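# Seat the bench's white rod across the salt-spray chamber

## Task

Pick up the white rod lying on the bench and set it across the salt-spray cabinet's chamber, perpendicular to it and next to the two rods already in place, with each of its two ends resting in a notch of the rails. The fog collector must remain upright. Release the rod once it is seated.

## Robot and tools

ROBOT. There are two six-joint arms, left_arm and right_arm, and each has a two-finger gripper. Bases in the scene frame: left_arm at (+0.036, +0.355, 0) m with quat_wxyz (+0.998, 0, 0, -0.063); right_arm at (+0.018, -0.258, 0) m with quat_wxyz (+1.000, 0, 0, +0.013). Joint order, used in every row and every per-joint list: waist, shoulder, elbow, wrist pitch, wrist yaw, wrist roll. Stated ranges in rad: waist -2.618 to 3.054, shoulder 0 to 3.142, elbow 0 to 3.142, wrist pitch -1.571 to 1.571, wrist yaw -1.571 to 1.571, wrist roll -2.094 to 2.094. The true end of any joint can differ from these by up to 0.036 rad.

FRAME. There is one shared scene frame. Its origin is on the table top midway between the arms. +z is up, +x points out over the table, and left_arm sits on the +y side. The names left and right refer to the arms, not to sides of a picture. A gripper's fingers point along its own +z and close along its y. end_effector_position is the point between the pads, roughly 1 cm short of the fingertips. Reported hand positions can be off, and more so at long reach.

execute_actions(actions). actions is a list of up to 15 actions, and an empty list just returns the current state. Each action is a table of up to 15 rows, one row per control step of 1/30 s. If a table is shorter than 15 rows, its last row repeats until the action has run 15 steps. A row covers both arms in one list of 14 numbers, each in [-1, 1]: left_arm's six joint numbers and then its opening, followed by right_arm's six joint numbers and its opening. Joint numbers are offsets measured from the angles the joints had when that action began, not from the previous row. For the first action of a call, that start is the last reported state. They are scaled so that 1.0 equals 1.202 rad for the waist, 1.258 for the shoulder, 1.238 for the elbow, 2.073 for wrist pitch, and 2.022 for wrist yaw and for wrist roll. Opening is absolute: +1 is fully open (0.094 m gap) and -1 is closed. An action that would push a joint more than 0.036 rad beyond its range is rejected for both arms. If the first action fails this check, or any action is malformed, nothing in the call runs. A joint asked to go past its real end stops at that end, and the result then prints "joint sent to its limit".

move(target, speed, blocking). target is a single 14-number row laid out like a row above. Its joint values are scaled offsets measured from the Joint positions in the latest result that shows them. speed is in rad/s, from 0.01 to 2 with a default of 0.5, and applies to the joint with the longest way to go. All joints progress in step, so the hand traces a curve. A move lasts 0.5 to 10 s and does not avoid obstacles or the other arm. Finger openings are sent when it starts. If blocking is false, you get a result after 0.5 s while the arm keeps going. Check on it with wait(0), and send nothing else until a result shows it has ended. The extra "move:" line gives the ending (done, off_target, moving, held, fault), limits=held or limits=none, and each arm's joint that is furthest from its target.

wait(seconds), 0 to 10: the arms keep their last command. stop(): brakes a running move, and it needs some room to do so. zoom_image(camera, region): camera is cam_left_wrist or cam_right_wrist (both 504x504). region is [x0, y0, x1, y1] in pixels from the top-left corner, at most 504 by 504. read_manual(section): returns the licence text ("licences"). finished_scene(scene): pass the current scene number once the rod is seated and released. This cannot be undone.

RESULTS. The state line gives each gripper's position in metres and its quat_wxyz. Joint positions and Joint velocities give six joints in rad and rad/s, then the pad gap in m. Joint targets shows what the joints are currently being driven toward. grip_measured is the measured opening on the command scale, and each gripper may be off by about 1 mm. "joint command not followed" means a clearance check altered some joint targets. FAULT and OVER-TEMPERATURE FAULT lines mean an arm was stopped, and MOTOR HOT warns of heating from 75 °C.

MOTION LIMITS. On each step, a joint's target may lead its measured angle only by 0.202 (waist), 0.258 (shoulder), 0.238 (elbow), 0.573 (wrist pitch) or 0.522 (yaw, roll) rad. Targets that would carry the hand more than 70 mm are also pulled back. Large changes therefore take several actions, and unfinished motion must be commanded again. Sending zero offsets can let an arm sag. To hold a pose, command offsets back to the wanted angles and increase them if a joint still falls short.

GRIPPING. To hold the rod, command an opening about 0.03 below grip_measured. A smaller margin gives a lighter grip. Pads push about 50 to 62 N, less on very thin parts. Something may briefly tug the held rod or nudge loose items.

AVOID. Do not let the arms collide or press on each other. Do not knock anything off the table, and do not topple the fog collector. Avoid dropping the rod, fast contacts and pushing far past a contact, since speed and overshoot raise the force. Long holding under load heats the motors. At 90 °C an arm is paused, and at 100 °C it goes limp and falls. The simulation keeps running while you compose replies.

Each tool is called after ">>>" as name(argument=value, ...), one argument or row to a line, values as JSON.

## Session

>>> execute_actions(
  actions=[],
)

Scene clock: 0.00 s.
left_arm: end_effector_position=(+0.1416, +0.0116, +0.3651) grip_measured=+1.000 end_effector_quat_wxyz=(+0.574, +0.571, +0.580, -0.092) | right_arm: end_effector_position=(+0.2333, -0.3523, +0.2580) grip_measured=+1.000 end_effector_quat_wxyz=(+0.484, +0.633, +0.588, -0.139)
Joint names: [waist, shoulder, elbow, wrist pitch, wrist yaw, wrist roll]
Joint positions: left_arm=[-1.419  1.133  1.268 -0.531 -0.57   0.397  0.094] | right_arm=[ 0.263  1.047  1.07  -1.29   1.028  1.763  0.094]
Joint velocities: left_arm=[ 0.012 -0.012 -0.027 -0.007 -0.022 -0.022  0.   ] | right_arm=[ 0.002 -0.007 -0.012  0.007 -0.066 -0.022  0.   ]
Motor temperatures (°C, as the motors report them): left_arm=[23 31 28 28 22 23] | right_arm=[23 38 26 26 21 23]
Joint targets: left_arm=[-1.419 1.126 1.274 -0.534 -0.571 0.389] | right_arm=[0.263 1.042 1.080 -1.295 1.048 1.760]
camera_calibration (this result's frames):
cam_left_wrist: T_world_to_cam=[[-0.642404, -0.215019, -0.735584, 0.369462], [0.221422, 0.866823, -0.446756, 0.170264], [0.733682, -0.449872, -0.50924, 0.20605], [0, 0, 0, 1]] pos_world=[0.048468, 0.024549, 0.452766]
cam_right_wrist: T_world_to_cam=[[-0.885618, -0.178263, -0.428838, 0.258475], [-0.0682783, 0.963341, -0.259445, 0.46181], [0.459367, -0.200489, -0.865324, 0.151974], [0, 0, 0, 1]] pos_world=[0.19063, -0.368335, 0.362165]

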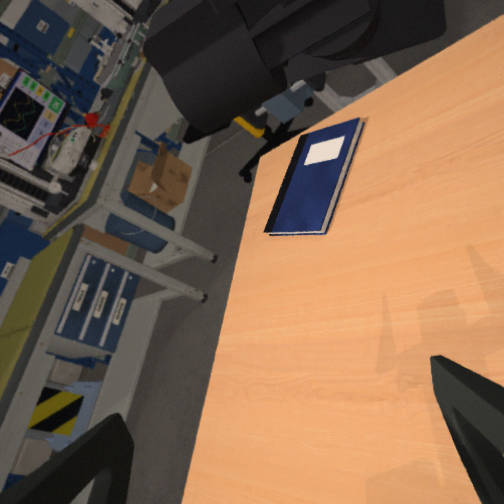

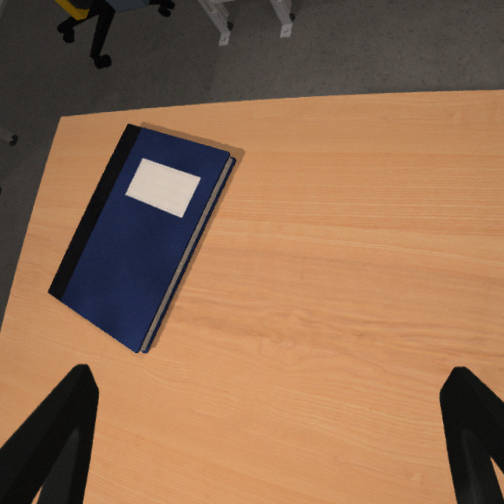

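>>> move(
  target=[1.0,-0.03,0.12,-0.226,0.282,-0.196,1,0,0,0,0,0,0,1],
  speed=1.2,
)

Scene clock: 11.53 s.
left_arm: end_effector_position=(+0.3330, +0.2499, +0.3139) grip_measured=+1.000 end_effector_quat_wxyz=(+0.406, +0.161, +0.897, -0.064) | right_arm: end_effector_position=(+0.2335, -0.3511, +0.2563) grip_measured=+1.000 end_effector_quat_wxyz=(+0.480, +0.635, +0.590, -0.136)
Joint names: [waist, shoulder, elbow, wrist pitch, wrist yaw, wrist roll]
Joint positions: left_arm=[-0.224  1.133  1.392 -0.984 -0.011  0.01   0.094] | right_arm=[ 0.263  1.047  1.07  -1.29   1.016  1.763  0.094]
Joint velocities: left_arm=[ 0.002 -0.007 -0.002  0.022  0.007 -0.022  0.   ] | right_arm=[-0.017 -0.017  0.012 -0.007  0.022 -0.022  0.   ]
Motor temperatures (°C, as the motors report them): left_arm=[23 32 30 30 23 23] | right_arm=[23 38 26 26 21 23]
Joint targets: left_arm=[-0.217 1.095 1.416 -0.999 0.001 0.001] | right_arm=[0.263 1.047 1.070 -1.290 1.028 1.763]
move: off_target (left_arm); limits=none; left_arm: farthest joint: the shoulder, 0.038 radians from its target (0.038 radians at the start); right_arm: farthest joint: the wrist yaw, 0.012 radians from its target (0.000 radians at the start)
camera_calibration (this result's frames):
cam_left_wrist: T_world_to_cam=[[-0.451891, -0.862326, -0.228446, 0.445039], [-0.760032, 0.506244, -0.407516, 0.303075], [0.467061, -0.0105263, -0.884162, 0.243398], [0, 0, 0, 1]] pos_world=[0.317774, 0.232902, 0.440379]
cam_right_wrist: T_world_to_cam=[[-0.886373, -0.176761, -0.4279, 0.258595], [-0.0725065, 0.965841, -0.248786, 0.459349], [0.457259, -0.189491, -0.868911, 0.155911], [0, 0, 0, 1]] pos_world=[0.191225, -0.368405, 0.360406]

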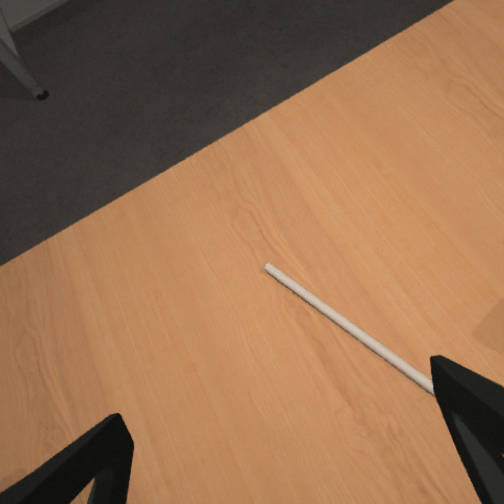

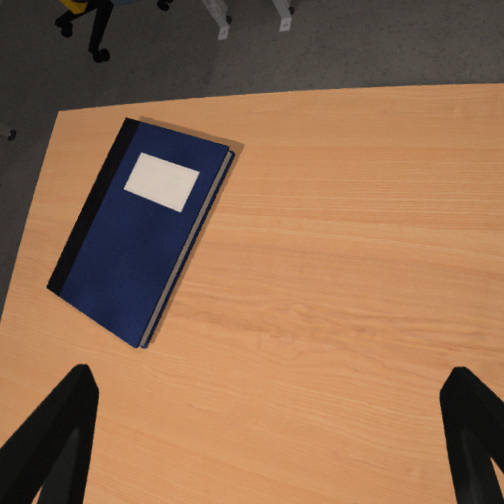

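>>> move(
  target=[1.0,-0.03,0.02,0.04,0.005,-0.005,1,0,0,0,0,0,0.005,1],
  speed=1.2,
)

Scene clock: 22.97 s.
left_arm: end_effector_position=(+0.2510, +0.6013, +0.3280) grip_measured=+1.000 end_effector_quat_wxyz=(+0.403, -0.366, +0.818, +0.186) | right_arm: end_effector_position=(+0.2337, -0.3499, +0.2546) grip_measured=+1.000 end_effector_quat_wxyz=(+0.476, +0.638, +0.591, -0.132)
Joint names: [waist, shoulder, elbow, wrist pitch, wrist yaw, wrist roll]
Joint positions: left_arm=[ 0.971  1.133  1.392 -0.91  -0.006  0.007  0.094] | right_arm=[ 0.263  1.047  1.07  -1.29   1.005  1.77   0.094]
Joint velocities: left_arm=[-0.012  0.007 -0.002  0.037 -0.066 -0.081  0.   ] | right_arm=[ 0.002 -0.007 -0.002 -0.022 -0.037  0.022  0.   ]
Motor temperatures (°C, as the motors report them): left_arm=[23 32 32 31 23 23] | right_arm=[23 37 26 26 21 23]
Joint targets: left_arm=[0.978 1.095 1.417 -0.901 -0.001 -0.000] | right_arm=[0.263 1.047 1.070 -1.290 1.016 1.773]
move: off_target (left_arm); limits=none; left_arm: farthest joint: the shoulder, 0.038 radians from its target (0.038 radians at the start); right_arm: farthest joint: the wrist yaw, 0.011 radians from its target (0.000 radians at the start)
camera_calibration (this result's frames):
cam_left_wrist: T_world_to_cam=[[0.646833, -0.726434, -0.232167, 0.358023], [-0.727704, -0.496837, -0.472864, 0.685004], [0.228155, 0.474812, -0.849999, 0.0548392], [0, 0, 0, 1]] pos_world=[0.254387, 0.574377, 0.453648]
cam_right_wrist: T_world_to_cam=[[-0.885371, -0.170803, -0.432372, 0.261252], [-0.0716683, 0.969089, -0.236071, 0.45551], [0.459328, -0.178023, -0.870244, 0.158488], [0, 0, 0, 1]] pos_world=[0.191152, -0.368593, 0.358414]

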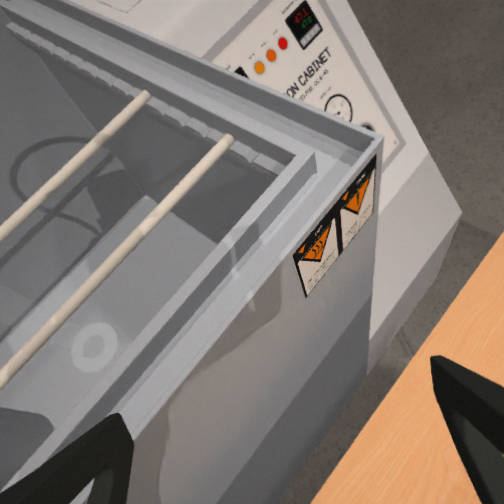

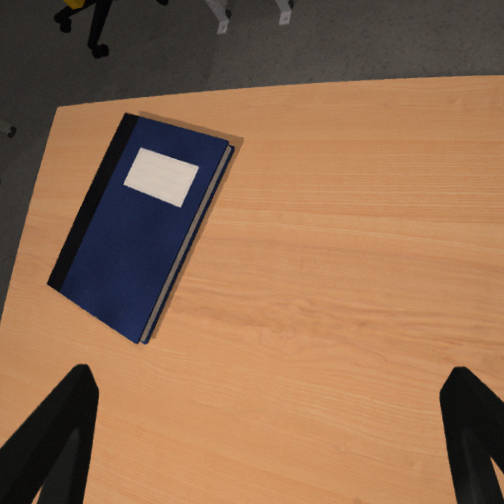

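>>> move(
  target=[-0.03,0.378,0.33,0.02,0.003,-0.003,1,0,0,0,0,0,0.005,1],
  speed=1.0,
)

Scene clock: 34.47 s.
left_arm: end_effector_position=(+0.3423, +0.6854, +0.3220) grip_measured=+1.000 end_effector_quat_wxyz=(+0.384, -0.359, +0.833, +0.171) | right_arm: end_effector_position=(+0.2339, -0.3487, +0.2529) grip_measured=+1.000 end_effector_quat_wxyz=(+0.472, +0.641, +0.591, -0.127)
Joint names: [waist, shoulder, elbow, wrist pitch, wrist yaw, wrist roll]
Joint positions: left_arm=[ 0.943  1.609  1.778 -0.873 -0.006  0.007  0.094] | right_arm=[ 0.263  1.047  1.07  -1.29   0.993  1.777  0.094]
Joint velocities: left_arm=[ 0.007 -0.017  0.007 -0.081  0.007 -0.007  0.   ] | right_arm=[-0.002  0.012  0.007  0.007 -0.051  0.022  0.   ]
Motor temperatures (°C, as the motors report them): left_arm=[23 33 32 32 23 23] | right_arm=[23 37 27 26 21 23]
Joint targets: left_arm=[0.935 1.608 1.801 -0.869 -0.000 0.001] | right_arm=[0.263 1.047 1.070 -1.290 1.004 1.780]
move: off_target (left_arm); limits=none; left_arm: farthest joint: the elbow, 0.023 radians from its target (0.408 radians at the start); right_arm: farthest joint: the wrist yaw, 0.012 radians from its target (0.000 radians at the start)
camera_calibration (this result's frames):
cam_left_wrist: T_world_to_cam=[[0.618051, -0.753023, -0.225763, 0.384693], [-0.757572, -0.493793, -0.426912, 0.783763], [0.209994, 0.434885, -0.875658, 0.0308601], [0, 0, 0, 1]] pos_world=[0.349516, 0.663279, 0.44847]
cam_right_wrist: T_world_to_cam=[[-0.884508, -0.164914, -0.436404, 0.263765], [-0.0711984, 0.972196, -0.223081, 0.451605], [0.461059, -0.166246, -0.871657, 0.161213], [0, 0, 0, 1]] pos_world=[0.191127, -0.368749, 0.356375]

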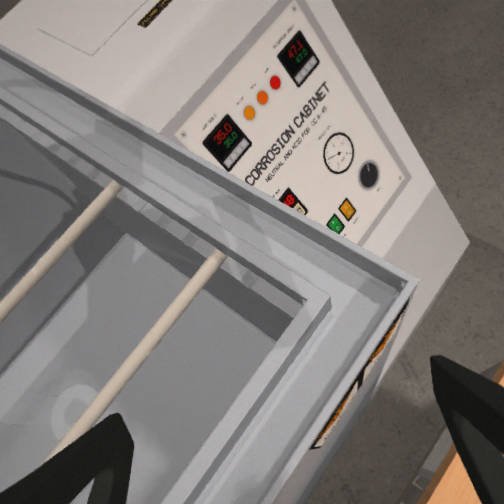

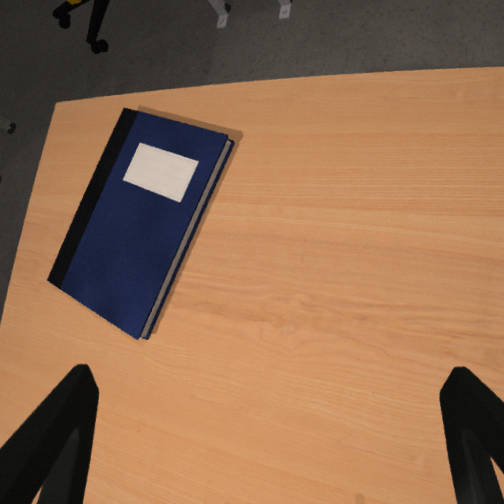

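>>> zoom_image(
  camera="cam_left_wrist",
  region=[60, 150, 340, 330],
)

Region (60, 150, 340, 330) of cam_left_wrist's 504x504 image, scaled by 1.800, with more detail than that image has; it fills the top 324 rows of this view, and the rest is white.

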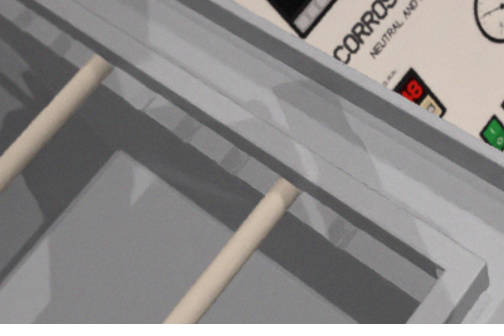

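>>> move(
  target=[0.838,-0.262,-0.208,-0.009,0.003,-0.003,1,0,0,0,0,0,0.005,1],
  speed=1.2,
)

Scene clock: 48.97 s.
left_arm: end_effector_position=(-0.0593, +0.7166, +0.3379) grip_measured=+1.000 end_effector_quat_wxyz=(-0.270, +0.706, -0.550, -0.355) | right_arm: end_effector_position=(+0.2340, -0.3474, +0.2513) grip_measured=+1.000 end_effector_quat_wxyz=(+0.469, +0.645, +0.591, -0.122)
Joint names: [waist, shoulder, elbow, wrist pitch, wrist yaw, wrist roll]
Joint positions: left_arm=[ 1.947  1.305  1.536 -0.878 -0.006  0.007  0.094] | right_arm=[ 0.263  1.047  1.07  -1.29   0.981  1.784  0.094]
Joint velocities: left_arm=[ 0.007 -0.007 -0.007  0.007  0.007  0.051  0.   ] | right_arm=[ 0.002 -0.007  0.002 -0.007 -0.037  0.022  0.   ]
Motor temperatures (°C, as the motors report them): left_arm=[23 34 33 33 23 23] | right_arm=[23 37 27 26 22 23]
Joint targets: left_arm=[1.951 1.279 1.521 -0.892 -0.000 0.001] | right_arm=[0.263 1.047 1.070 -1.290 0.993 1.787]
move: off_target (left_arm); limits=none; left_arm: farthest joint: the shoulder, 0.026 radians from its target (0.329 radians at the start); right_arm: farthest joint: the wrist yaw, 0.012 radians from its target (0.000 radians at the start)
camera_calibration (this result's frames):
cam_left_wrist: T_world_to_cam=[[0.964031, 0.129619, -0.232043, 0.0500741], [0.00369919, -0.879485, -0.475911, 0.839811], [-0.265766, 0.457935, -0.84833, 0.0614984], [0, 0, 0, 1]] pos_world=[-0.0350354, 0.703949, 0.463466]
cam_right_wrist: T_world_to_cam=[[-0.883548, -0.158719, -0.440625, 0.266394], [-0.0703111, 0.975114, -0.210259, 0.44765], [0.463032, -0.154793, -0.87272, 0.163708], [0, 0, 0, 1]] pos_world=[0.191044, -0.368887, 0.354374]

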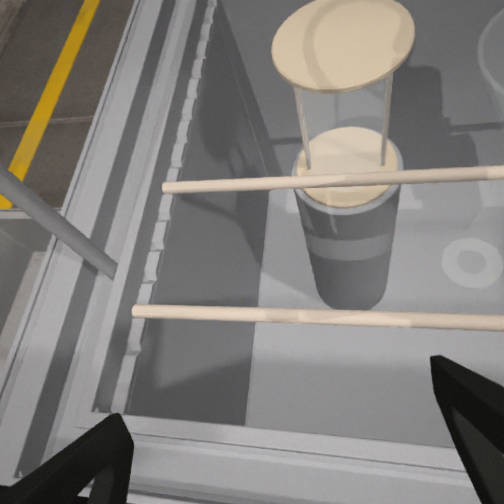

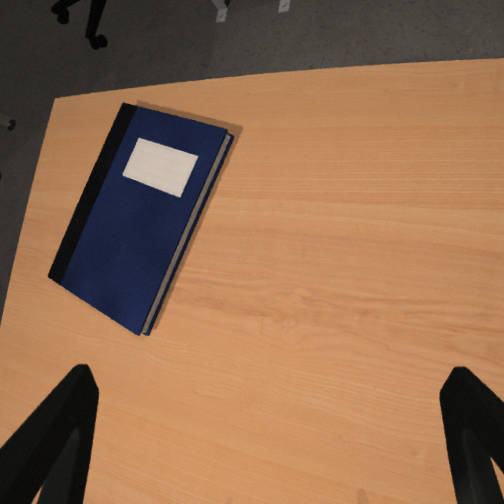

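>>> execute_actions(
  actions=[],
)

Scene clock: 79.57 s.
left_arm: end_effector_position=(-0.0593, +0.7166, +0.3379) grip_measured=+1.000 end_effector_quat_wxyz=(-0.270, +0.706, -0.550, -0.355) | right_arm: end_effector_position=(+0.2340, -0.3474, +0.2513) grip_measured=+1.000 end_effector_quat_wxyz=(+0.469, +0.645, +0.591, -0.122)
Joint names: [waist, shoulder, elbow, wrist pitch, wrist yaw, wrist roll]
Joint positions: left_arm=[ 1.947  1.305  1.536 -0.878 -0.006  0.007  0.094] | right_arm=[ 0.263  1.047  1.07  -1.29   0.981  1.784  0.094]
Joint velocities: left_arm=[ 0.002  0.002 -0.002  0.007 -0.051 -0.095  0.   ] | right_arm=[ 0.002 -0.007 -0.007  0.007  0.022  0.037  0.   ]
Motor temperatures (°C, as the motors report them): left_arm=[23 34 31 33 23 23] | right_arm=[23 36 26 25 22 23]
Joint targets: left_arm=[1.951 1.279 1.521 -0.892 -0.000 0.001] | right_arm=[0.263 1.047 1.070 -1.290 0.993 1.787]
camera_calibration (this result's frames):
cam_left_wrist: T_world_to_cam=[[0.964031, 0.129619, -0.232043, 0.0500741], [0.00369919, -0.879485, -0.475911, 0.839811], [-0.265766, 0.457935, -0.84833, 0.0614984], [0, 0, 0, 1]] pos_world=[-0.0350354, 0.703949, 0.463466]
cam_right_wrist: T_world_to_cam=[[-0.883548, -0.158719, -0.440625, 0.266394], [-0.0703111, 0.975114, -0.210259, 0.44765], [0.463032, -0.154793, -0.87272, 0.163708], [0, 0, 0, 1]] pos_world=[0.191044, -0.368887, 0.354374]

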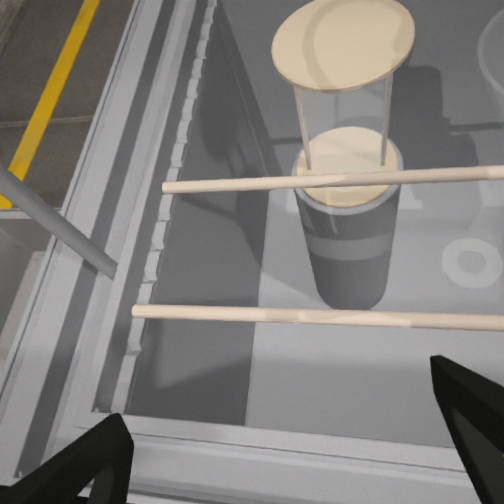

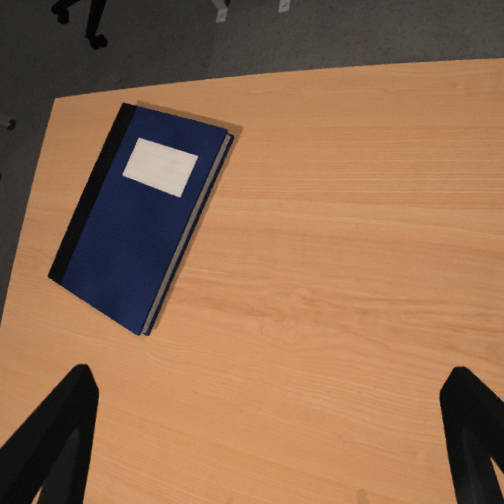

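>>> zoom_image(
  camera="cam_left_wrist",
  region=[60, 160, 260, 460],
)

Region (60, 160, 260, 460) of cam_left_wrist's 504x504 image, scaled by 1.680, with more detail than that image has.

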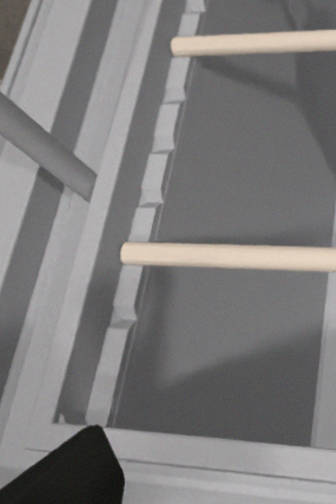

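>>> move(
  target=[-0.95,0.06,0,-0.07,0,0.4,1, 0,0,0,0,0.003,0,1],
  speed=1.2,
)

>>> move(
  target=[-1.0,0.2,-0.05,-0.1,0,0.4,1, 0,0,0,0,0.003,0,1],
  speed=1.2,
)

Scene clock: 166.07 s.
left_arm: end_effector_position=(+0.3166, +0.5868, +0.2941) grip_measured=+1.000 end_effector_quat_wxyz=(+0.261, +0.060, +0.931, +0.249) | right_arm: end_effector_position=(+0.2342, -0.3464, +0.2499) grip_measured=+1.000 end_effector_quat_wxyz=(+0.465, +0.646, +0.593, -0.120)
Joint names: [waist, shoulder, elbow, wrist pitch, wrist yaw, wrist roll]
Joint positions: left_arm=[ 0.808  1.365  1.536 -1.004 -0.009  0.815  0.094] | right_arm=[ 0.263  1.047  1.07  -1.29   0.972  1.784  0.094]
Joint velocities: left_arm=[-0.007 -0.002 -0.002  0.022 -0.007  0.11   0.   ] | right_arm=[-0.012 -0.002  0.002 -0.022 -0.051 -0.081  0.   ]
Motor temperatures (°C, as the motors report them): left_arm=[23 33 30 34 23 23] | right_arm=[23 34 26 24 22 23]
Joint targets: left_arm=[0.805 1.381 1.536 -1.022 -0.006 0.816] | right_arm=[0.263 1.047 1.070 -1.290 0.988 1.784]
move: done; limits=none; left_arm: farthest joint: the wrist pitch, 0.019 radians from its target (0.146 radians at the start); right_arm: farthest joint: the wrist yaw, 0.015 radians from its target (0.006 radians at the start)
camera_calibration (this result's frames):
cam_left_wrist: T_world_to_cam=[[-0.171528, -0.762743, -0.623539, 0.692641], [-0.972923, 0.23067, -0.0145283, 0.22543], [0.154913, 0.604164, -0.781657, -0.0549159], [0, 0, 0, 1]] pos_world=[0.34664, 0.509485, 0.392239]
cam_right_wrist: T_world_to_cam=[[-0.884243, -0.157399, -0.439705, 0.266471], [-0.0736278, 0.976705, -0.20156, 0.445524], [0.461187, -0.145854, -0.875233, 0.166791], [0, 0, 0, 1]] pos_world=[0.191506, -0.368876, 0.35295]

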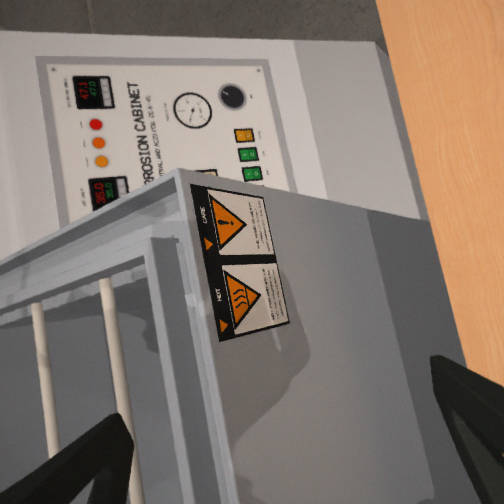

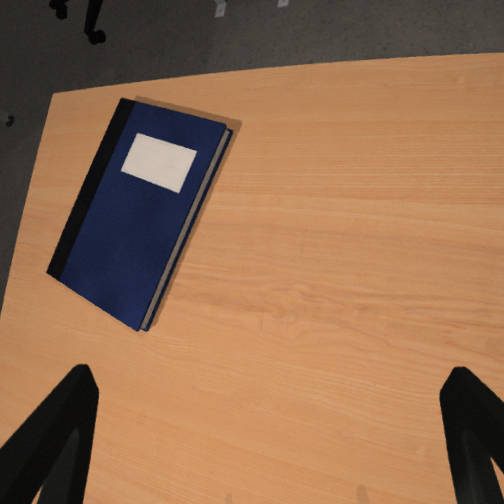

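Scene clock: 168.00 s.
left_arm: end_effector_position=(+0.3355, +0.1872, +0.1734) grip_measured=+1.000 end_effector_quat_wxyz=(+0.109, +0.869, +0.477, +0.076) | right_arm: end_effector_position=(+0.2343, -0.3454, +0.2486) grip_measured=+1.000 end_effector_quat_wxyz=(+0.462, +0.647, +0.595, -0.117)
Joint names: [waist, shoulder, elbow, wrist pitch, wrist yaw, wrist roll]
Joint positions: left_arm=[-0.396  1.603  1.484 -1.187 -0.016  1.619  0.094] | right_arm=[ 0.263  1.047  1.07  -1.29   0.962  1.784  0.094]
Joint velocities: left_arm=[ 0.007 -0.002 -0.002 -0.037 -0.022  0.022  0.   ] | right_arm=[ 0.002  0.022 -0.002  0.007 -0.051  0.051  0.   ]
Motor temperatures (°C, as the motors report them): left_arm=[23 33 30 34 23 23] | right_arm=[23 34 26 24 22 23]
Joint targets: left_arm=[-0.394 1.616 1.474 -1.211 -0.009 1.624] | right_arm=[0.263 1.047 1.070 -1.290 0.978 1.784]
move: off_target (left_arm); limits=none; left_arm: farthest joint: the wrist pitch, 0.024 radians from its target (0.207 radians at the start); right_arm: farthest joint: the wrist yaw, 0.016 radians from its target (0.006 radians at the start)
camera_calibration (this result's frames):
cam_left_wrist: T_world_to_cam=[[-0.643702, 0.709183, -0.28759, 0.14044], [0.557259, 0.691941, 0.459, -0.347538], [0.52451, 0.135197, -0.840602, 0.0632783], [0, 0, 0, 1]] pos_world=[0.25088, 0.132323, 0.253101]
cam_right_wrist: T_world_to_cam=[[-0.884939, -0.156089, -0.438771, 0.266542], [-0.0769263, 0.97821, -0.19284, 0.443369], [0.459311, -0.136898, -0.877663, 0.169854], [0, 0, 0, 1]] pos_world=[0.191965, -0.368851, 0.351525]

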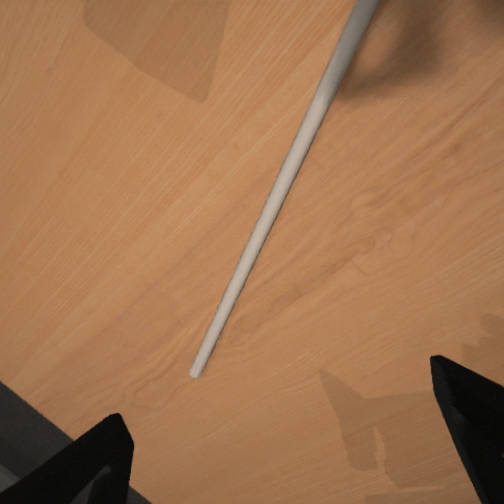

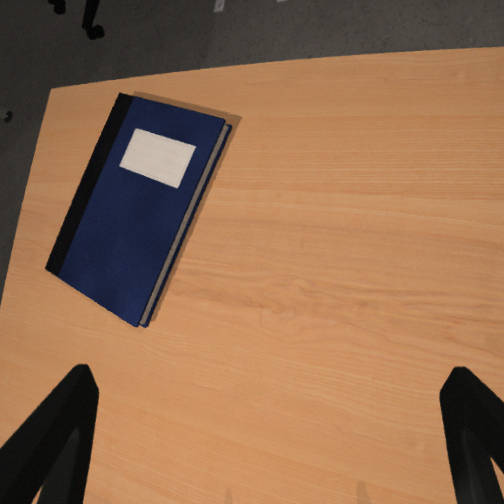

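>>> move(
  target=[-0.290,0.132,-0.139,0.030,0.010,0.149,1, 0,0,0,0,0.012,0,1],
  speed=0.7,
)

Scene clock: 195.90 s.
left_arm: end_effector_position=(+0.2424, +0.1134, +0.0797) grip_measured=+1.000 end_effector_quat_wxyz=(+0.000, +0.984, +0.178, +0.006) | right_arm: end_effector_position=(+0.2343, -0.3450, +0.2482) grip_measured=+1.000 end_effector_quat_wxyz=(+0.461, +0.647, +0.596, -0.117)
Joint names: [waist, shoulder, elbow, wrist pitch, wrist yaw, wrist roll]
Joint positions: left_arm=[-0.746  1.759  1.32  -1.126 -0.01   1.913  0.094] | right_arm=[ 0.263  1.047  1.07  -1.29   0.959  1.784  0.094]
Joint velocities: left_arm=[-0.007  0.017 -0.017 -0.095  0.007 -0.007  0.   ] | right_arm=[-0.007  0.007 -0.012 -0.081 -0.037 -0.051  0.   ]
Motor temperatures (°C, as the motors report them): left_arm=[23 33 30 30 23 23] | right_arm=[23 34 26 24 22 23]
Joint targets: left_arm=[-0.744 1.769 1.312 -1.125 0.004 1.920] | right_arm=[0.263 1.047 1.070 -1.290 0.987 1.784]
move: off_target (right_arm); limits=none; left_arm: farthest joint: the wrist yaw, 0.015 radians from its target (0.021 radians at the start); right_arm: farthest joint: the wrist yaw, 0.027 radians from its target (0.024 radians at the start)
camera_calibration (this result's frames):
cam_left_wrist: T_world_to_cam=[[-0.106339, 0.993407, -0.0428378, -0.0760792], [0.907896, 0.114574, 0.403233, -0.216631], [0.405483, 0.00398715, -0.914094, 0.092906], [0, 0, 0, 1]] pos_world=[0.150917, 0.100027, 0.169019]
cam_right_wrist: T_world_to_cam=[[-0.885161, -0.155672, -0.43847, 0.266564], [-0.0779779, 0.978674, -0.190044, 0.442673], [0.458703, -0.134029, -0.878423, 0.17083], [0, 0, 0, 1]] pos_world=[0.19211, -0.36884, 0.351068]

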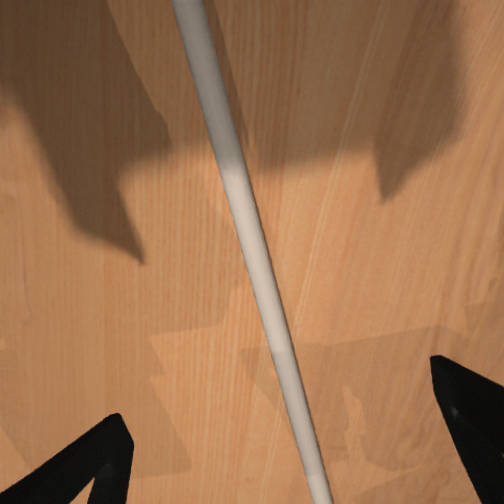

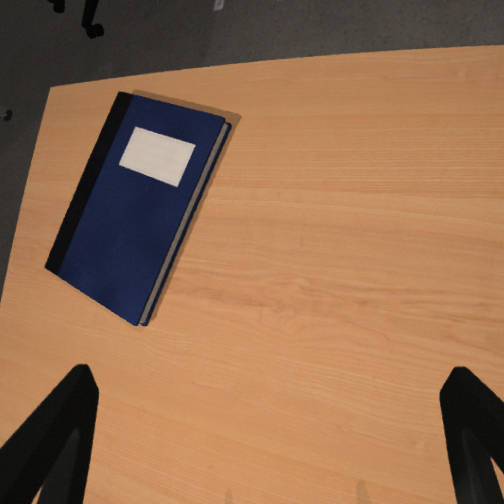

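>>> move(
  target=[0,0.075,-0.120,0.109,0.006,0,1, 0,0,0,0,0.014,0,1],
  speed=0.3,
)

Scene clock: 215.47 s.
left_arm: end_effector_position=(+0.2468, +0.1081, +0.0240) grip_measured=+1.000 end_effector_quat_wxyz=(+0.006, +0.984, +0.177, +0.009) | right_arm: end_effector_position=(+0.2343, -0.3451, +0.2483) grip_measured=+1.000 end_effector_quat_wxyz=(+0.461, +0.647, +0.596, -0.117)
Joint names: [waist, shoulder, elbow, wrist pitch, wrist yaw, wrist roll]
Joint positions: left_arm=[-0.746  1.837  1.185 -0.9   -0.01   1.913  0.094] | right_arm=[ 0.263  1.047  1.07  -1.29   0.96   1.784  0.094]
Joint velocities: left_arm=[-0.007 -0.022 -0.007  0.051 -0.007  0.007  0.   ] | right_arm=[-0.007 -0.002 -0.012 -0.037  0.022 -0.022  0.   ]
Motor temperatures (°C, as the motors report them): left_arm=[23 33 30 29 23 23] | right_arm=[23 33 26 24 22 23]
Joint targets: left_arm=[-0.746 1.854 1.172 -0.900 0.002 1.913] | right_arm=[0.263 1.047 1.070 -1.290 0.987 1.784]
move: off_target (right_arm); limits=none; left_arm: farthest joint: the shoulder, 0.017 radians from its target (0.094 radians at the start); right_arm: farthest joint: the wrist yaw, 0.027 radians from its target (0.028 radians at the start)
camera_calibration (this result's frames):
cam_left_wrist: T_world_to_cam=[[-0.105571, 0.992984, -0.0532607, -0.0726138], [0.904648, 0.118141, 0.409455, -0.197354], [0.412875, -0.00495569, -0.910774, 0.0392839], [0, 0, 0, 1]] pos_world=[0.154651, 0.0956147, 0.112719]
cam_right_wrist: T_world_to_cam=[[-0.885106, -0.155776, -0.438545, 0.266558], [-0.0777152, 0.978559, -0.190743, 0.442847], [0.458855, -0.134746, -0.878234, 0.170586], [0, 0, 0, 1]] pos_world=[0.192074, -0.368843, 0.351182]

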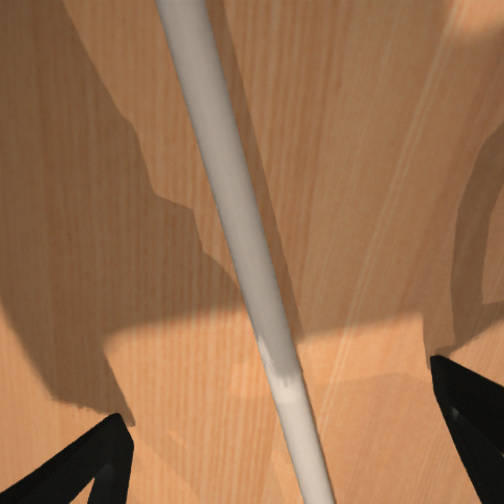

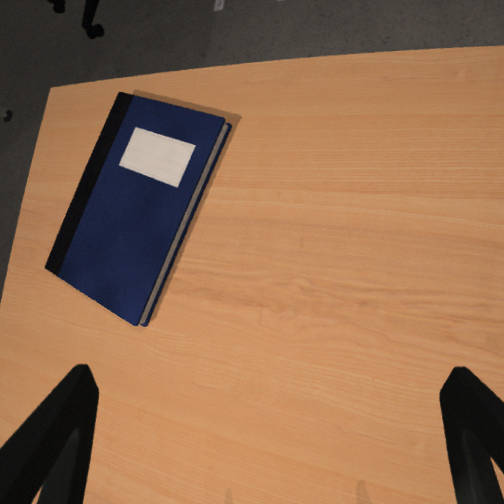

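>>> execute_actions(
  actions=[
    [[0,0.006,-0.006,0.003,0,0,0.8,0,0,0,0,0.014,0,1],[0,0.010,-0.010,0.005,0,0,0.6,0,0,0,0,0.014,0,1],[0,0.014,-0.013,0.007,0,0,0.4,0,0,0,0,0.014,0,1],[0,0.018,-0.017,0.009,0,0,0.2,0,0,0,0,0.014,0,1],[0,0.018,-0.017,0.009,0,0,0.05,0,0,0,0,0.014,0,1],[0,0.018,-0.017,0.009,0,0,-0.1,0,0,0,0,0.014,0,1],[0,0.018,-0.017,0.009,0,0,-0.2,0,0,0,0,0.014,0,1],[0,0.018,-0.017,0.009,0,0,-0.3,0,0,0,0,0.014,0,1],[0,0.018,-0.017,0.009,0,0,-0.4,0,0,0,0,0.014,0,1],[0,0.018,-0.017,0.009,0,0,-0.5,0,0,0,0,0.014,0,1],[0,0.018,-0.017,0.009,0,0,-0.55,0,0,0,0,0.014,0,1],[0,0.018,-0.017,0.009,0,0,-0.6,0,0,0,0,0.014,0,1]],
  ],
)

Scene clock: 232.87 s.
left_arm: end_effector_position=(+0.2488, +0.1058, +0.0229) grip_measured=-0.597 end_effector_quat_wxyz=(+0.012, +0.984, +0.177, +0.013) | right_arm: end_effector_position=(+0.2343, -0.3452, +0.2485) grip_measured=+1.000 end_effector_quat_wxyz=(+0.462, +0.647, +0.596, -0.117)
Joint names: [waist, shoulder, elbow, wrist pitch, wrist yaw, wrist roll]
Joint positions: left_arm=[-0.746  1.837  1.18  -0.881 -0.011  1.913  0.019] | right_arm=[ 0.263  1.047  1.07  -1.29   0.961  1.784  0.094]
Joint velocities: left_arm=[-0.007 -0.002  0.002  0.037 -0.007  0.051 -0.001] | right_arm=[ 0.002 -0.002  0.002  0.022  0.022  0.037  0.   ]
Motor temperatures (°C, as the motors report them): left_arm=[23 34 30 29 23 23] | right_arm=[23 33 26 24 22 23]
Joint targets: left_arm=[-0.746 1.859 1.164 -0.882 -0.010 1.913] | right_arm=[0.263 1.047 1.070 -1.290 0.989 1.784]
camera_calibration (this result's frames):
cam_left_wrist: T_world_to_cam=[[-0.105028, 0.99236, -0.0647293, -0.0700266], [0.900775, 0.122511, 0.416648, -0.198114], [0.421395, -0.014547, -0.906761, 0.036294], [0, 0, 0, 1]] pos_world=[0.155808, 0.0942908, 0.110921]
cam_right_wrist: T_world_to_cam=[[-0.885022, -0.155932, -0.438658, 0.26655], [-0.0773209, 0.978385, -0.191792, 0.443108], [0.459083, -0.135822, -0.877949, 0.17022], [0, 0, 0, 1]] pos_world=[0.192019, -0.368847, 0.351354]

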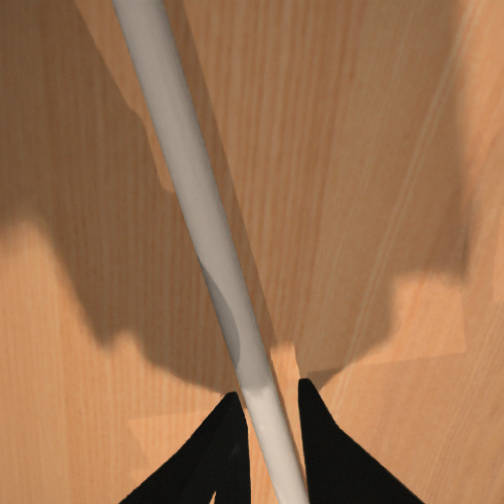

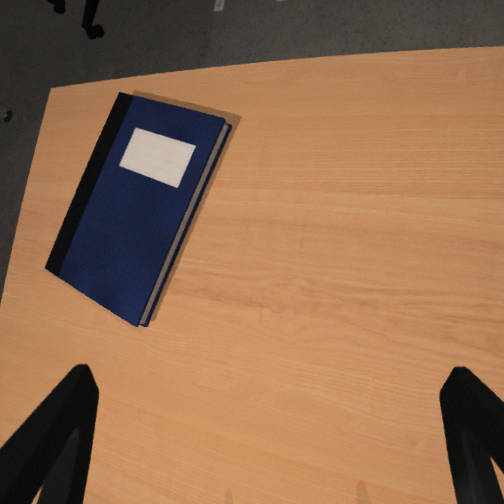

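>>> execute_actions(
  actions=[
    [[0,0.0175,-0.016,0.002,0,0,-0.6,0,0,0,0,0.014,0,1],[0,0.0175,-0.019,0.004,0,0,-0.6,0,0,0,0,0.014,0,1],[0,0.0175,-0.022,0.006,0,0,-0.6,0,0,0,0,0.014,0,1],[0,0.0175,-0.025,0.008,0,0,-0.6,0,0,0,0,0.014,0,1],[0,0.0175,-0.027,0.010,0,0,-0.6,0,0,0,0,0.014,0,1]],
  ],
)

Scene clock: 259.63 s.
left_arm: end_effector_position=(+0.2476, +0.1074, +0.0189) grip_measured=-0.598 end_effector_quat_wxyz=(+0.011, +0.984, +0.177, +0.013) | right_arm: end_effector_position=(+0.2343, -0.3453, +0.2486) grip_measured=+1.000 end_effector_quat_wxyz=(+0.462, +0.647, +0.595, -0.117)
Joint names: [waist, shoulder, elbow, wrist pitch, wrist yaw, wrist roll]
Joint positions: left_arm=[-0.746  1.837  1.162 -0.864 -0.011  1.913  0.019] | right_arm=[ 0.263  1.047  1.07  -1.29   0.962  1.784  0.094]
Joint velocities: left_arm=[-0.002 -0.002  0.007  0.007  0.051  0.022 -0.001] | right_arm=[ 0.002  0.012 -0.007 -0.007  0.022  0.007  0.   ]
Motor temperatures (°C, as the motors report them): left_arm=[23 33 29 28 23 23] | right_arm=[23 33 26 24 22 23]
Joint targets: left_arm=[-0.746 1.859 1.146 -0.860 -0.011 1.913] | right_arm=[0.263 1.047 1.070 -1.290 0.989 1.784]
camera_calibration (this result's frames):
cam_left_wrist: T_world_to_cam=[[-0.105037, 0.992394, -0.0642009, -0.0719267], [0.900754, 0.122299, 0.416755, -0.195526], [0.421437, -0.0140545, -0.906749, 0.0330941], [0, 0, 0, 1]] pos_world=[0.154619, 0.0957573, 0.106877]
cam_right_wrist: T_world_to_cam=[[-0.884966, -0.156036, -0.438734, 0.266545], [-0.0770579, 0.978269, -0.19249, 0.443282], [0.459235, -0.13654, -0.877759, 0.169976], [0, 0, 0, 1]] pos_world=[0.191983, -0.36885, 0.351468]

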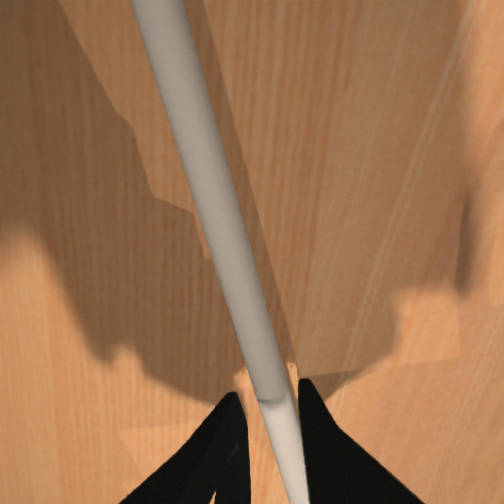

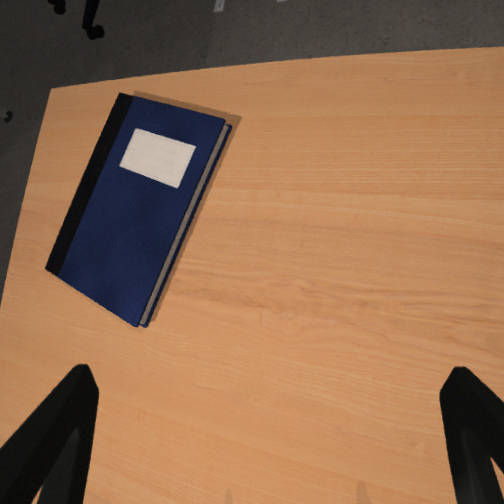

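>>> execute_actions(
  actions=[
    [[0,0.0175,-0.012,0,0,0,-0.64,0,0,0,0,0.014,0,1],[0,0.0175,-0.012,0,0,0,-0.68,0,0,0,0,0.014,0,1],[0,0.0175,-0.012,0,0,0,-0.71,0,0,0,0,0.014,0,1],[0,0.0175,-0.012,0,0,0,-0.74,0,0,0,0,0.014,0,1],[0,0.0175,-0.012,0,0,0,-0.76,0,0,0,0,0.014,0,1],[0,0.0175,-0.012,0,0,0,-0.78,0,0,0,0,0.014,0,1],[0,0.0175,-0.012,0,0,0,-0.80,0,0,0,0,0.014,0,1],[0,0.0175,-0.012,0,0,0,-0.81,0,0,0,0,0.014,0,1],[0,0.0175,-0.012,0,0,0,-0.82,0,0,0,0,0.014,0,1],[0,0.0175,-0.012,0,0,0,-0.83,0,0,0,0,0.014,0,1],[0,0.0175,-0.012,0,0,0,-0.84,0,0,0,0,0.014,0,1],[0,0.0175,-0.012,0,0,0,-0.85,0,0,0,0,0.014,0,1],[0,0.0175,-0.012,0,0,0,-0.86,0,0,0,0,0.014,0,1]],
  ],
)

Scene clock: 267.83 s.
left_arm: end_effector_position=(+0.2477, +0.1073, +0.0189) grip_measured=-0.830 end_effector_quat_wxyz=(+0.011, +0.984, +0.177, +0.013) | right_arm: end_effector_position=(+0.2343, -0.3455, +0.2487) grip_measured=+1.000 end_effector_quat_wxyz=(+0.462, +0.647, +0.595, -0.118)
Joint names: [waist, shoulder, elbow, wrist pitch, wrist yaw, wrist roll]
Joint positions: left_arm=[-0.746  1.837  1.162 -0.863 -0.011  1.913  0.008] | right_arm=[ 0.263  1.047  1.07  -1.29   0.963  1.784  0.094]
Joint velocities: left_arm=[ 0.007 -0.012  0.012 -0.066 -0.022 -0.095 -0.   ] | right_arm=[ 0.002  0.002  0.002 -0.007 -0.051  0.007  0.   ]
Motor temperatures (°C, as the motors report them): left_arm=[23 33 29 28 23 23] | right_arm=[23 32 26 24 22 23]
Joint targets: left_arm=[-0.746 1.859 1.147 -0.864 -0.011 1.913] | right_arm=[0.263 1.047 1.070 -1.290 0.990 1.784]
camera_calibration (this result's frames):
cam_left_wrist: T_world_to_cam=[[-0.105015, 0.99239, -0.0643036, -0.0718891], [0.900529, 0.122329, 0.417233, -0.195582], [0.421924, -0.0140915, -0.906522, 0.0329284], [0, 0, 0, 1]] pos_world=[0.154685, 0.0957315, 0.106831]
cam_right_wrist: T_world_to_cam=[[-0.884883, -0.156193, -0.438846, 0.266537], [-0.0766631, 0.978093, -0.193538, 0.443542], [0.459462, -0.137615, -0.877472, 0.16961], [0, 0, 0, 1]] pos_world=[0.191928, -0.368853, 0.351639]

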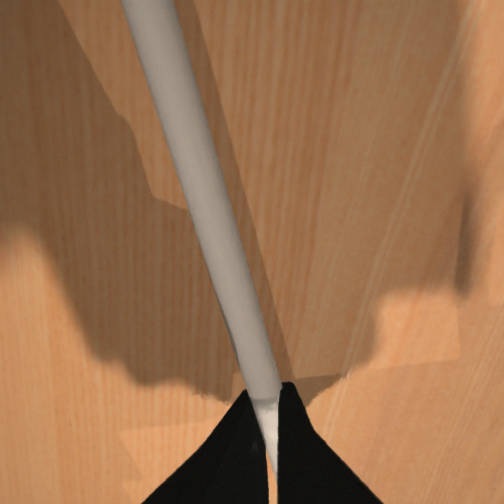

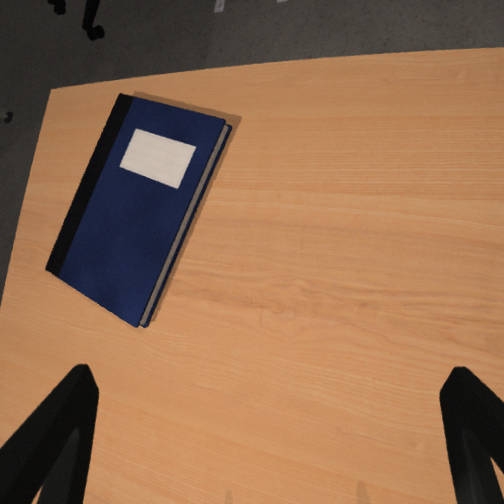

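>>> move(
  target=[0.60,-0.292,0.533,-0.264,0.005,-0.204,-0.86, 0,0,0,0,0.014,0,1],
  speed=0.6,
)

Scene clock: 304.37 s.
left_arm: end_effector_position=(+0.3606, +0.3085, +0.2988) grip_measured=-0.830 end_effector_quat_wxyz=(+0.188, +0.716, +0.653, +0.161) | right_arm: end_effector_position=(+0.2343, -0.3455, +0.2488) grip_measured=+1.000 end_effector_quat_wxyz=(+0.463, +0.647, +0.595, -0.118)
Joint names: [waist, shoulder, elbow, wrist pitch, wrist yaw, wrist roll]
Joint positions: left_arm=[-0.027  1.481  1.807 -1.396 -0.014  1.514  0.008] | right_arm=[ 0.263  1.047  1.07  -1.29   0.964  1.784  0.094]
Joint velocities: left_arm=[ 0.002  0.002  0.012 -0.022 -0.022 -0.007 -0.   ] | right_arm=[-0.002  0.012  0.007  0.037  0.007  0.022  0.   ]
Motor temperatures (°C, as the motors report them): left_arm=[23 33 29 27 23 23] | right_arm=[23 32 26 24 22 23]
Joint targets: left_arm=[-0.025 1.469 1.822 -1.411 -0.001 1.501] | right_arm=[0.263 1.047 1.070 -1.290 0.991 1.784]
move: off_target (right_arm); limits=none; left_arm: farthest joint: the elbow, 0.015 radians from its target (0.660 radians at the start); right_arm: farthest joint: the wrist yaw, 0.027 radians from its target (0.028 radians at the start)
camera_calibration (this result's frames):
cam_left_wrist: T_world_to_cam=[[-0.801637, 0.317709, -0.506399, 0.349707], [0.0833653, 0.898221, 0.431565, -0.387599], [0.591971, 0.303742, -0.746533, 0.0347123], [0, 0, 0, 1]] pos_world=[0.292102, 0.226501, 0.37028]
cam_right_wrist: T_world_to_cam=[[-0.884827, -0.156298, -0.438921, 0.266531], [-0.0763998, 0.977975, -0.194236, 0.443715], [0.459613, -0.138332, -0.87728, 0.169365], [0, 0, 0, 1]] pos_world=[0.191892, -0.368856, 0.351753]

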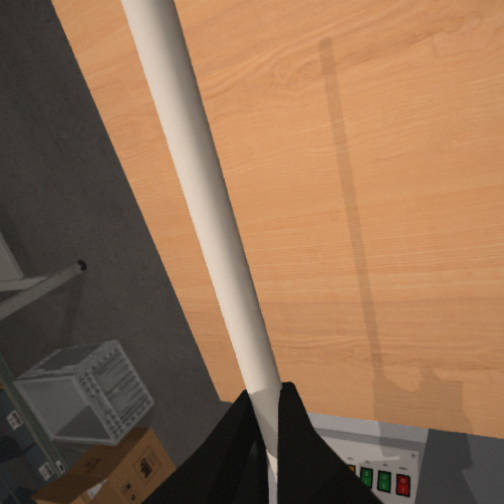

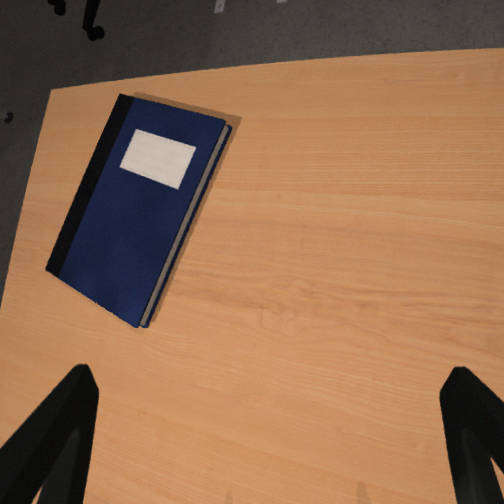

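>>> move(
  target=[1.0,-0.010,0.012,-0.007,-0.025,-0.055,-0.86, 0,0,0,0,0.014,0,1],
  speed=0.8,
)

Scene clock: 369.67 s.
left_arm: end_effector_position=(+0.1879, +0.6457, +0.2990) grip_measured=-0.830 end_effector_quat_wxyz=(+0.050, +0.169, +0.954, +0.244) | right_arm: end_effector_position=(+0.2343, -0.3456, +0.2489) grip_measured=+1.000 end_effector_quat_wxyz=(+0.463, +0.646, +0.595, -0.118)
Joint names: [waist, shoulder, elbow, wrist pitch, wrist yaw, wrist roll]
Joint positions: left_arm=[ 1.173  1.481  1.807 -1.397 -0.07   1.416  0.008] | right_arm=[ 0.263  1.047  1.07  -1.29   0.965  1.784  0.094]
Joint velocities: left_arm=[-0.017 -0.002 -0.002  0.022  0.037 -0.007 -0.   ] | right_arm=[ 0.002  0.017 -0.007  0.037 -0.022 -0.066  0.   ]
Motor temperatures (°C, as the motors report them): left_arm=[23 32 31 28 23 23] | right_arm=[23 31 25 23 22 23]
Joint targets: left_arm=[1.175 1.468 1.821 -1.410 -0.064 1.403] | right_arm=[0.263 1.047 1.070 -1.290 0.992 1.784]
move: off_target (right_arm); limits=none; left_arm: farthest joint: the elbow, 0.015 radians from its target (0.015 radians at the start); right_arm: farthest joint: the wrist yaw, 0.028 radians from its target (0.028 radians at the start)
camera_calibration (this result's frames):
cam_left_wrist: T_world_to_cam=[[-0.512204, -0.692089, -0.508586, 0.702574], [-0.846878, 0.308402, 0.433227, -0.121054], [-0.142983, 0.652611, -0.74408, -0.0532325], [0, 0, 0, 1]] pos_world=[0.249732, 0.558317, 0.370154]
cam_right_wrist: T_world_to_cam=[[-0.884771, -0.156402, -0.438996, 0.266526], [-0.0761364, 0.977857, -0.194935, 0.443889], [0.459764, -0.139049, -0.877088, 0.169121], [0, 0, 0, 1]] pos_world=[0.191855, -0.368858, 0.351867]

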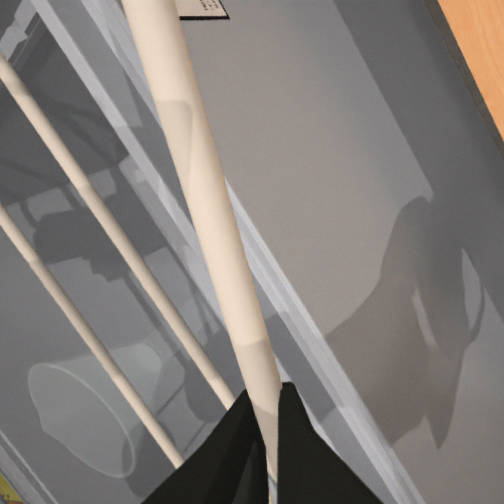

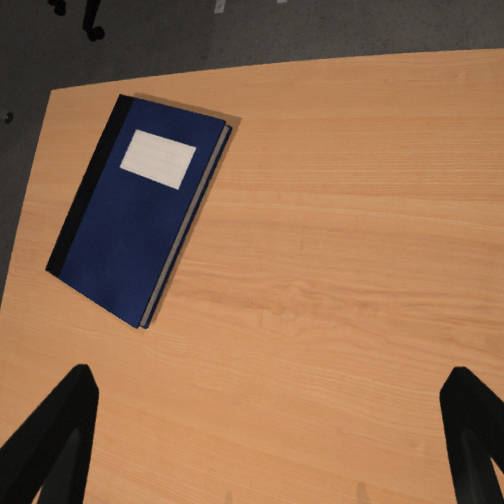

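>>> move(
  target=[0.278,0.187,0.067,0.105,-0.023,-0.015,-0.86, 0,0,0,0,0.014,0,1],
  speed=0.5,
)

Scene clock: 375.43 s.
left_arm: end_effector_position=(+0.0916, +0.7663, +0.2627) grip_measured=-0.830 end_effector_quat_wxyz=(-0.009, -0.008, +0.964, +0.267) | right_arm: end_effector_position=(+0.2342, -0.3458, +0.2491) grip_measured=+1.000 end_effector_quat_wxyz=(+0.463, +0.646, +0.595, -0.118)
Joint names: [waist, shoulder, elbow, wrist pitch, wrist yaw, wrist roll]
Joint positions: left_arm=[ 1.508  1.71   1.861 -1.193 -0.118  1.398  0.008] | right_arm=[ 0.263  1.047  1.07  -1.29   0.966  1.784  0.094]
Joint velocities: left_arm=[ 0.002 -0.007  0.007 -0.095  0.007 -0.037  0.   ] | right_arm=[-0.012 -0.007 -0.012  0.022 -0.051  0.066  0.   ]
Motor temperatures (°C, as the motors report them): left_arm=[23 32 31 28 23 23] | right_arm=[23 31 25 23 22 23]
Joint targets: left_arm=[1.507 1.716 1.890 -1.179 -0.117 1.385] | right_arm=[0.263 1.047 1.070 -1.290 0.993 1.784]
move: off_target (left_arm, right_arm); limits=none; left_arm: farthest joint: the elbow, 0.029 radians from its target (0.083 radians at the start); right_arm: farthest joint: the wrist yaw, 0.028 radians from its target (0.028 radians at the start)
camera_calibration (this result's frames):
cam_left_wrist: T_world_to_cam=[[-0.238149, -0.8126, -0.531947, 0.791653], [-0.888734, -0.0385699, 0.456799, 0.0394526], [-0.391712, 0.581545, -0.712999, -0.103638], [0, 0, 0, 1]] pos_world=[0.182998, 0.705089, 0.329201]
cam_right_wrist: T_world_to_cam=[[-0.884688, -0.156559, -0.439109, 0.266518], [-0.075741, 0.977678, -0.195982, 0.444148], [0.45999, -0.140124, -0.876798, 0.168754], [0, 0, 0, 1]] pos_world=[0.1918, -0.368861, 0.352038]

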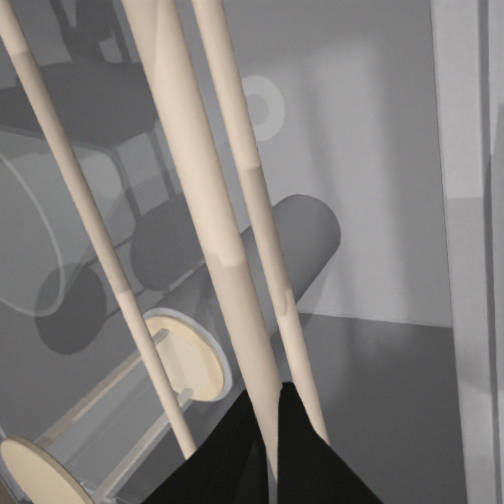

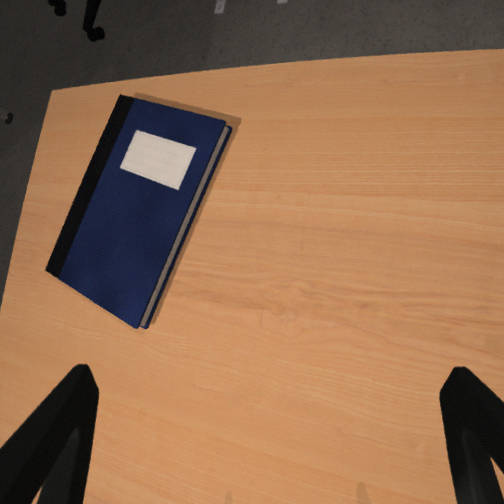

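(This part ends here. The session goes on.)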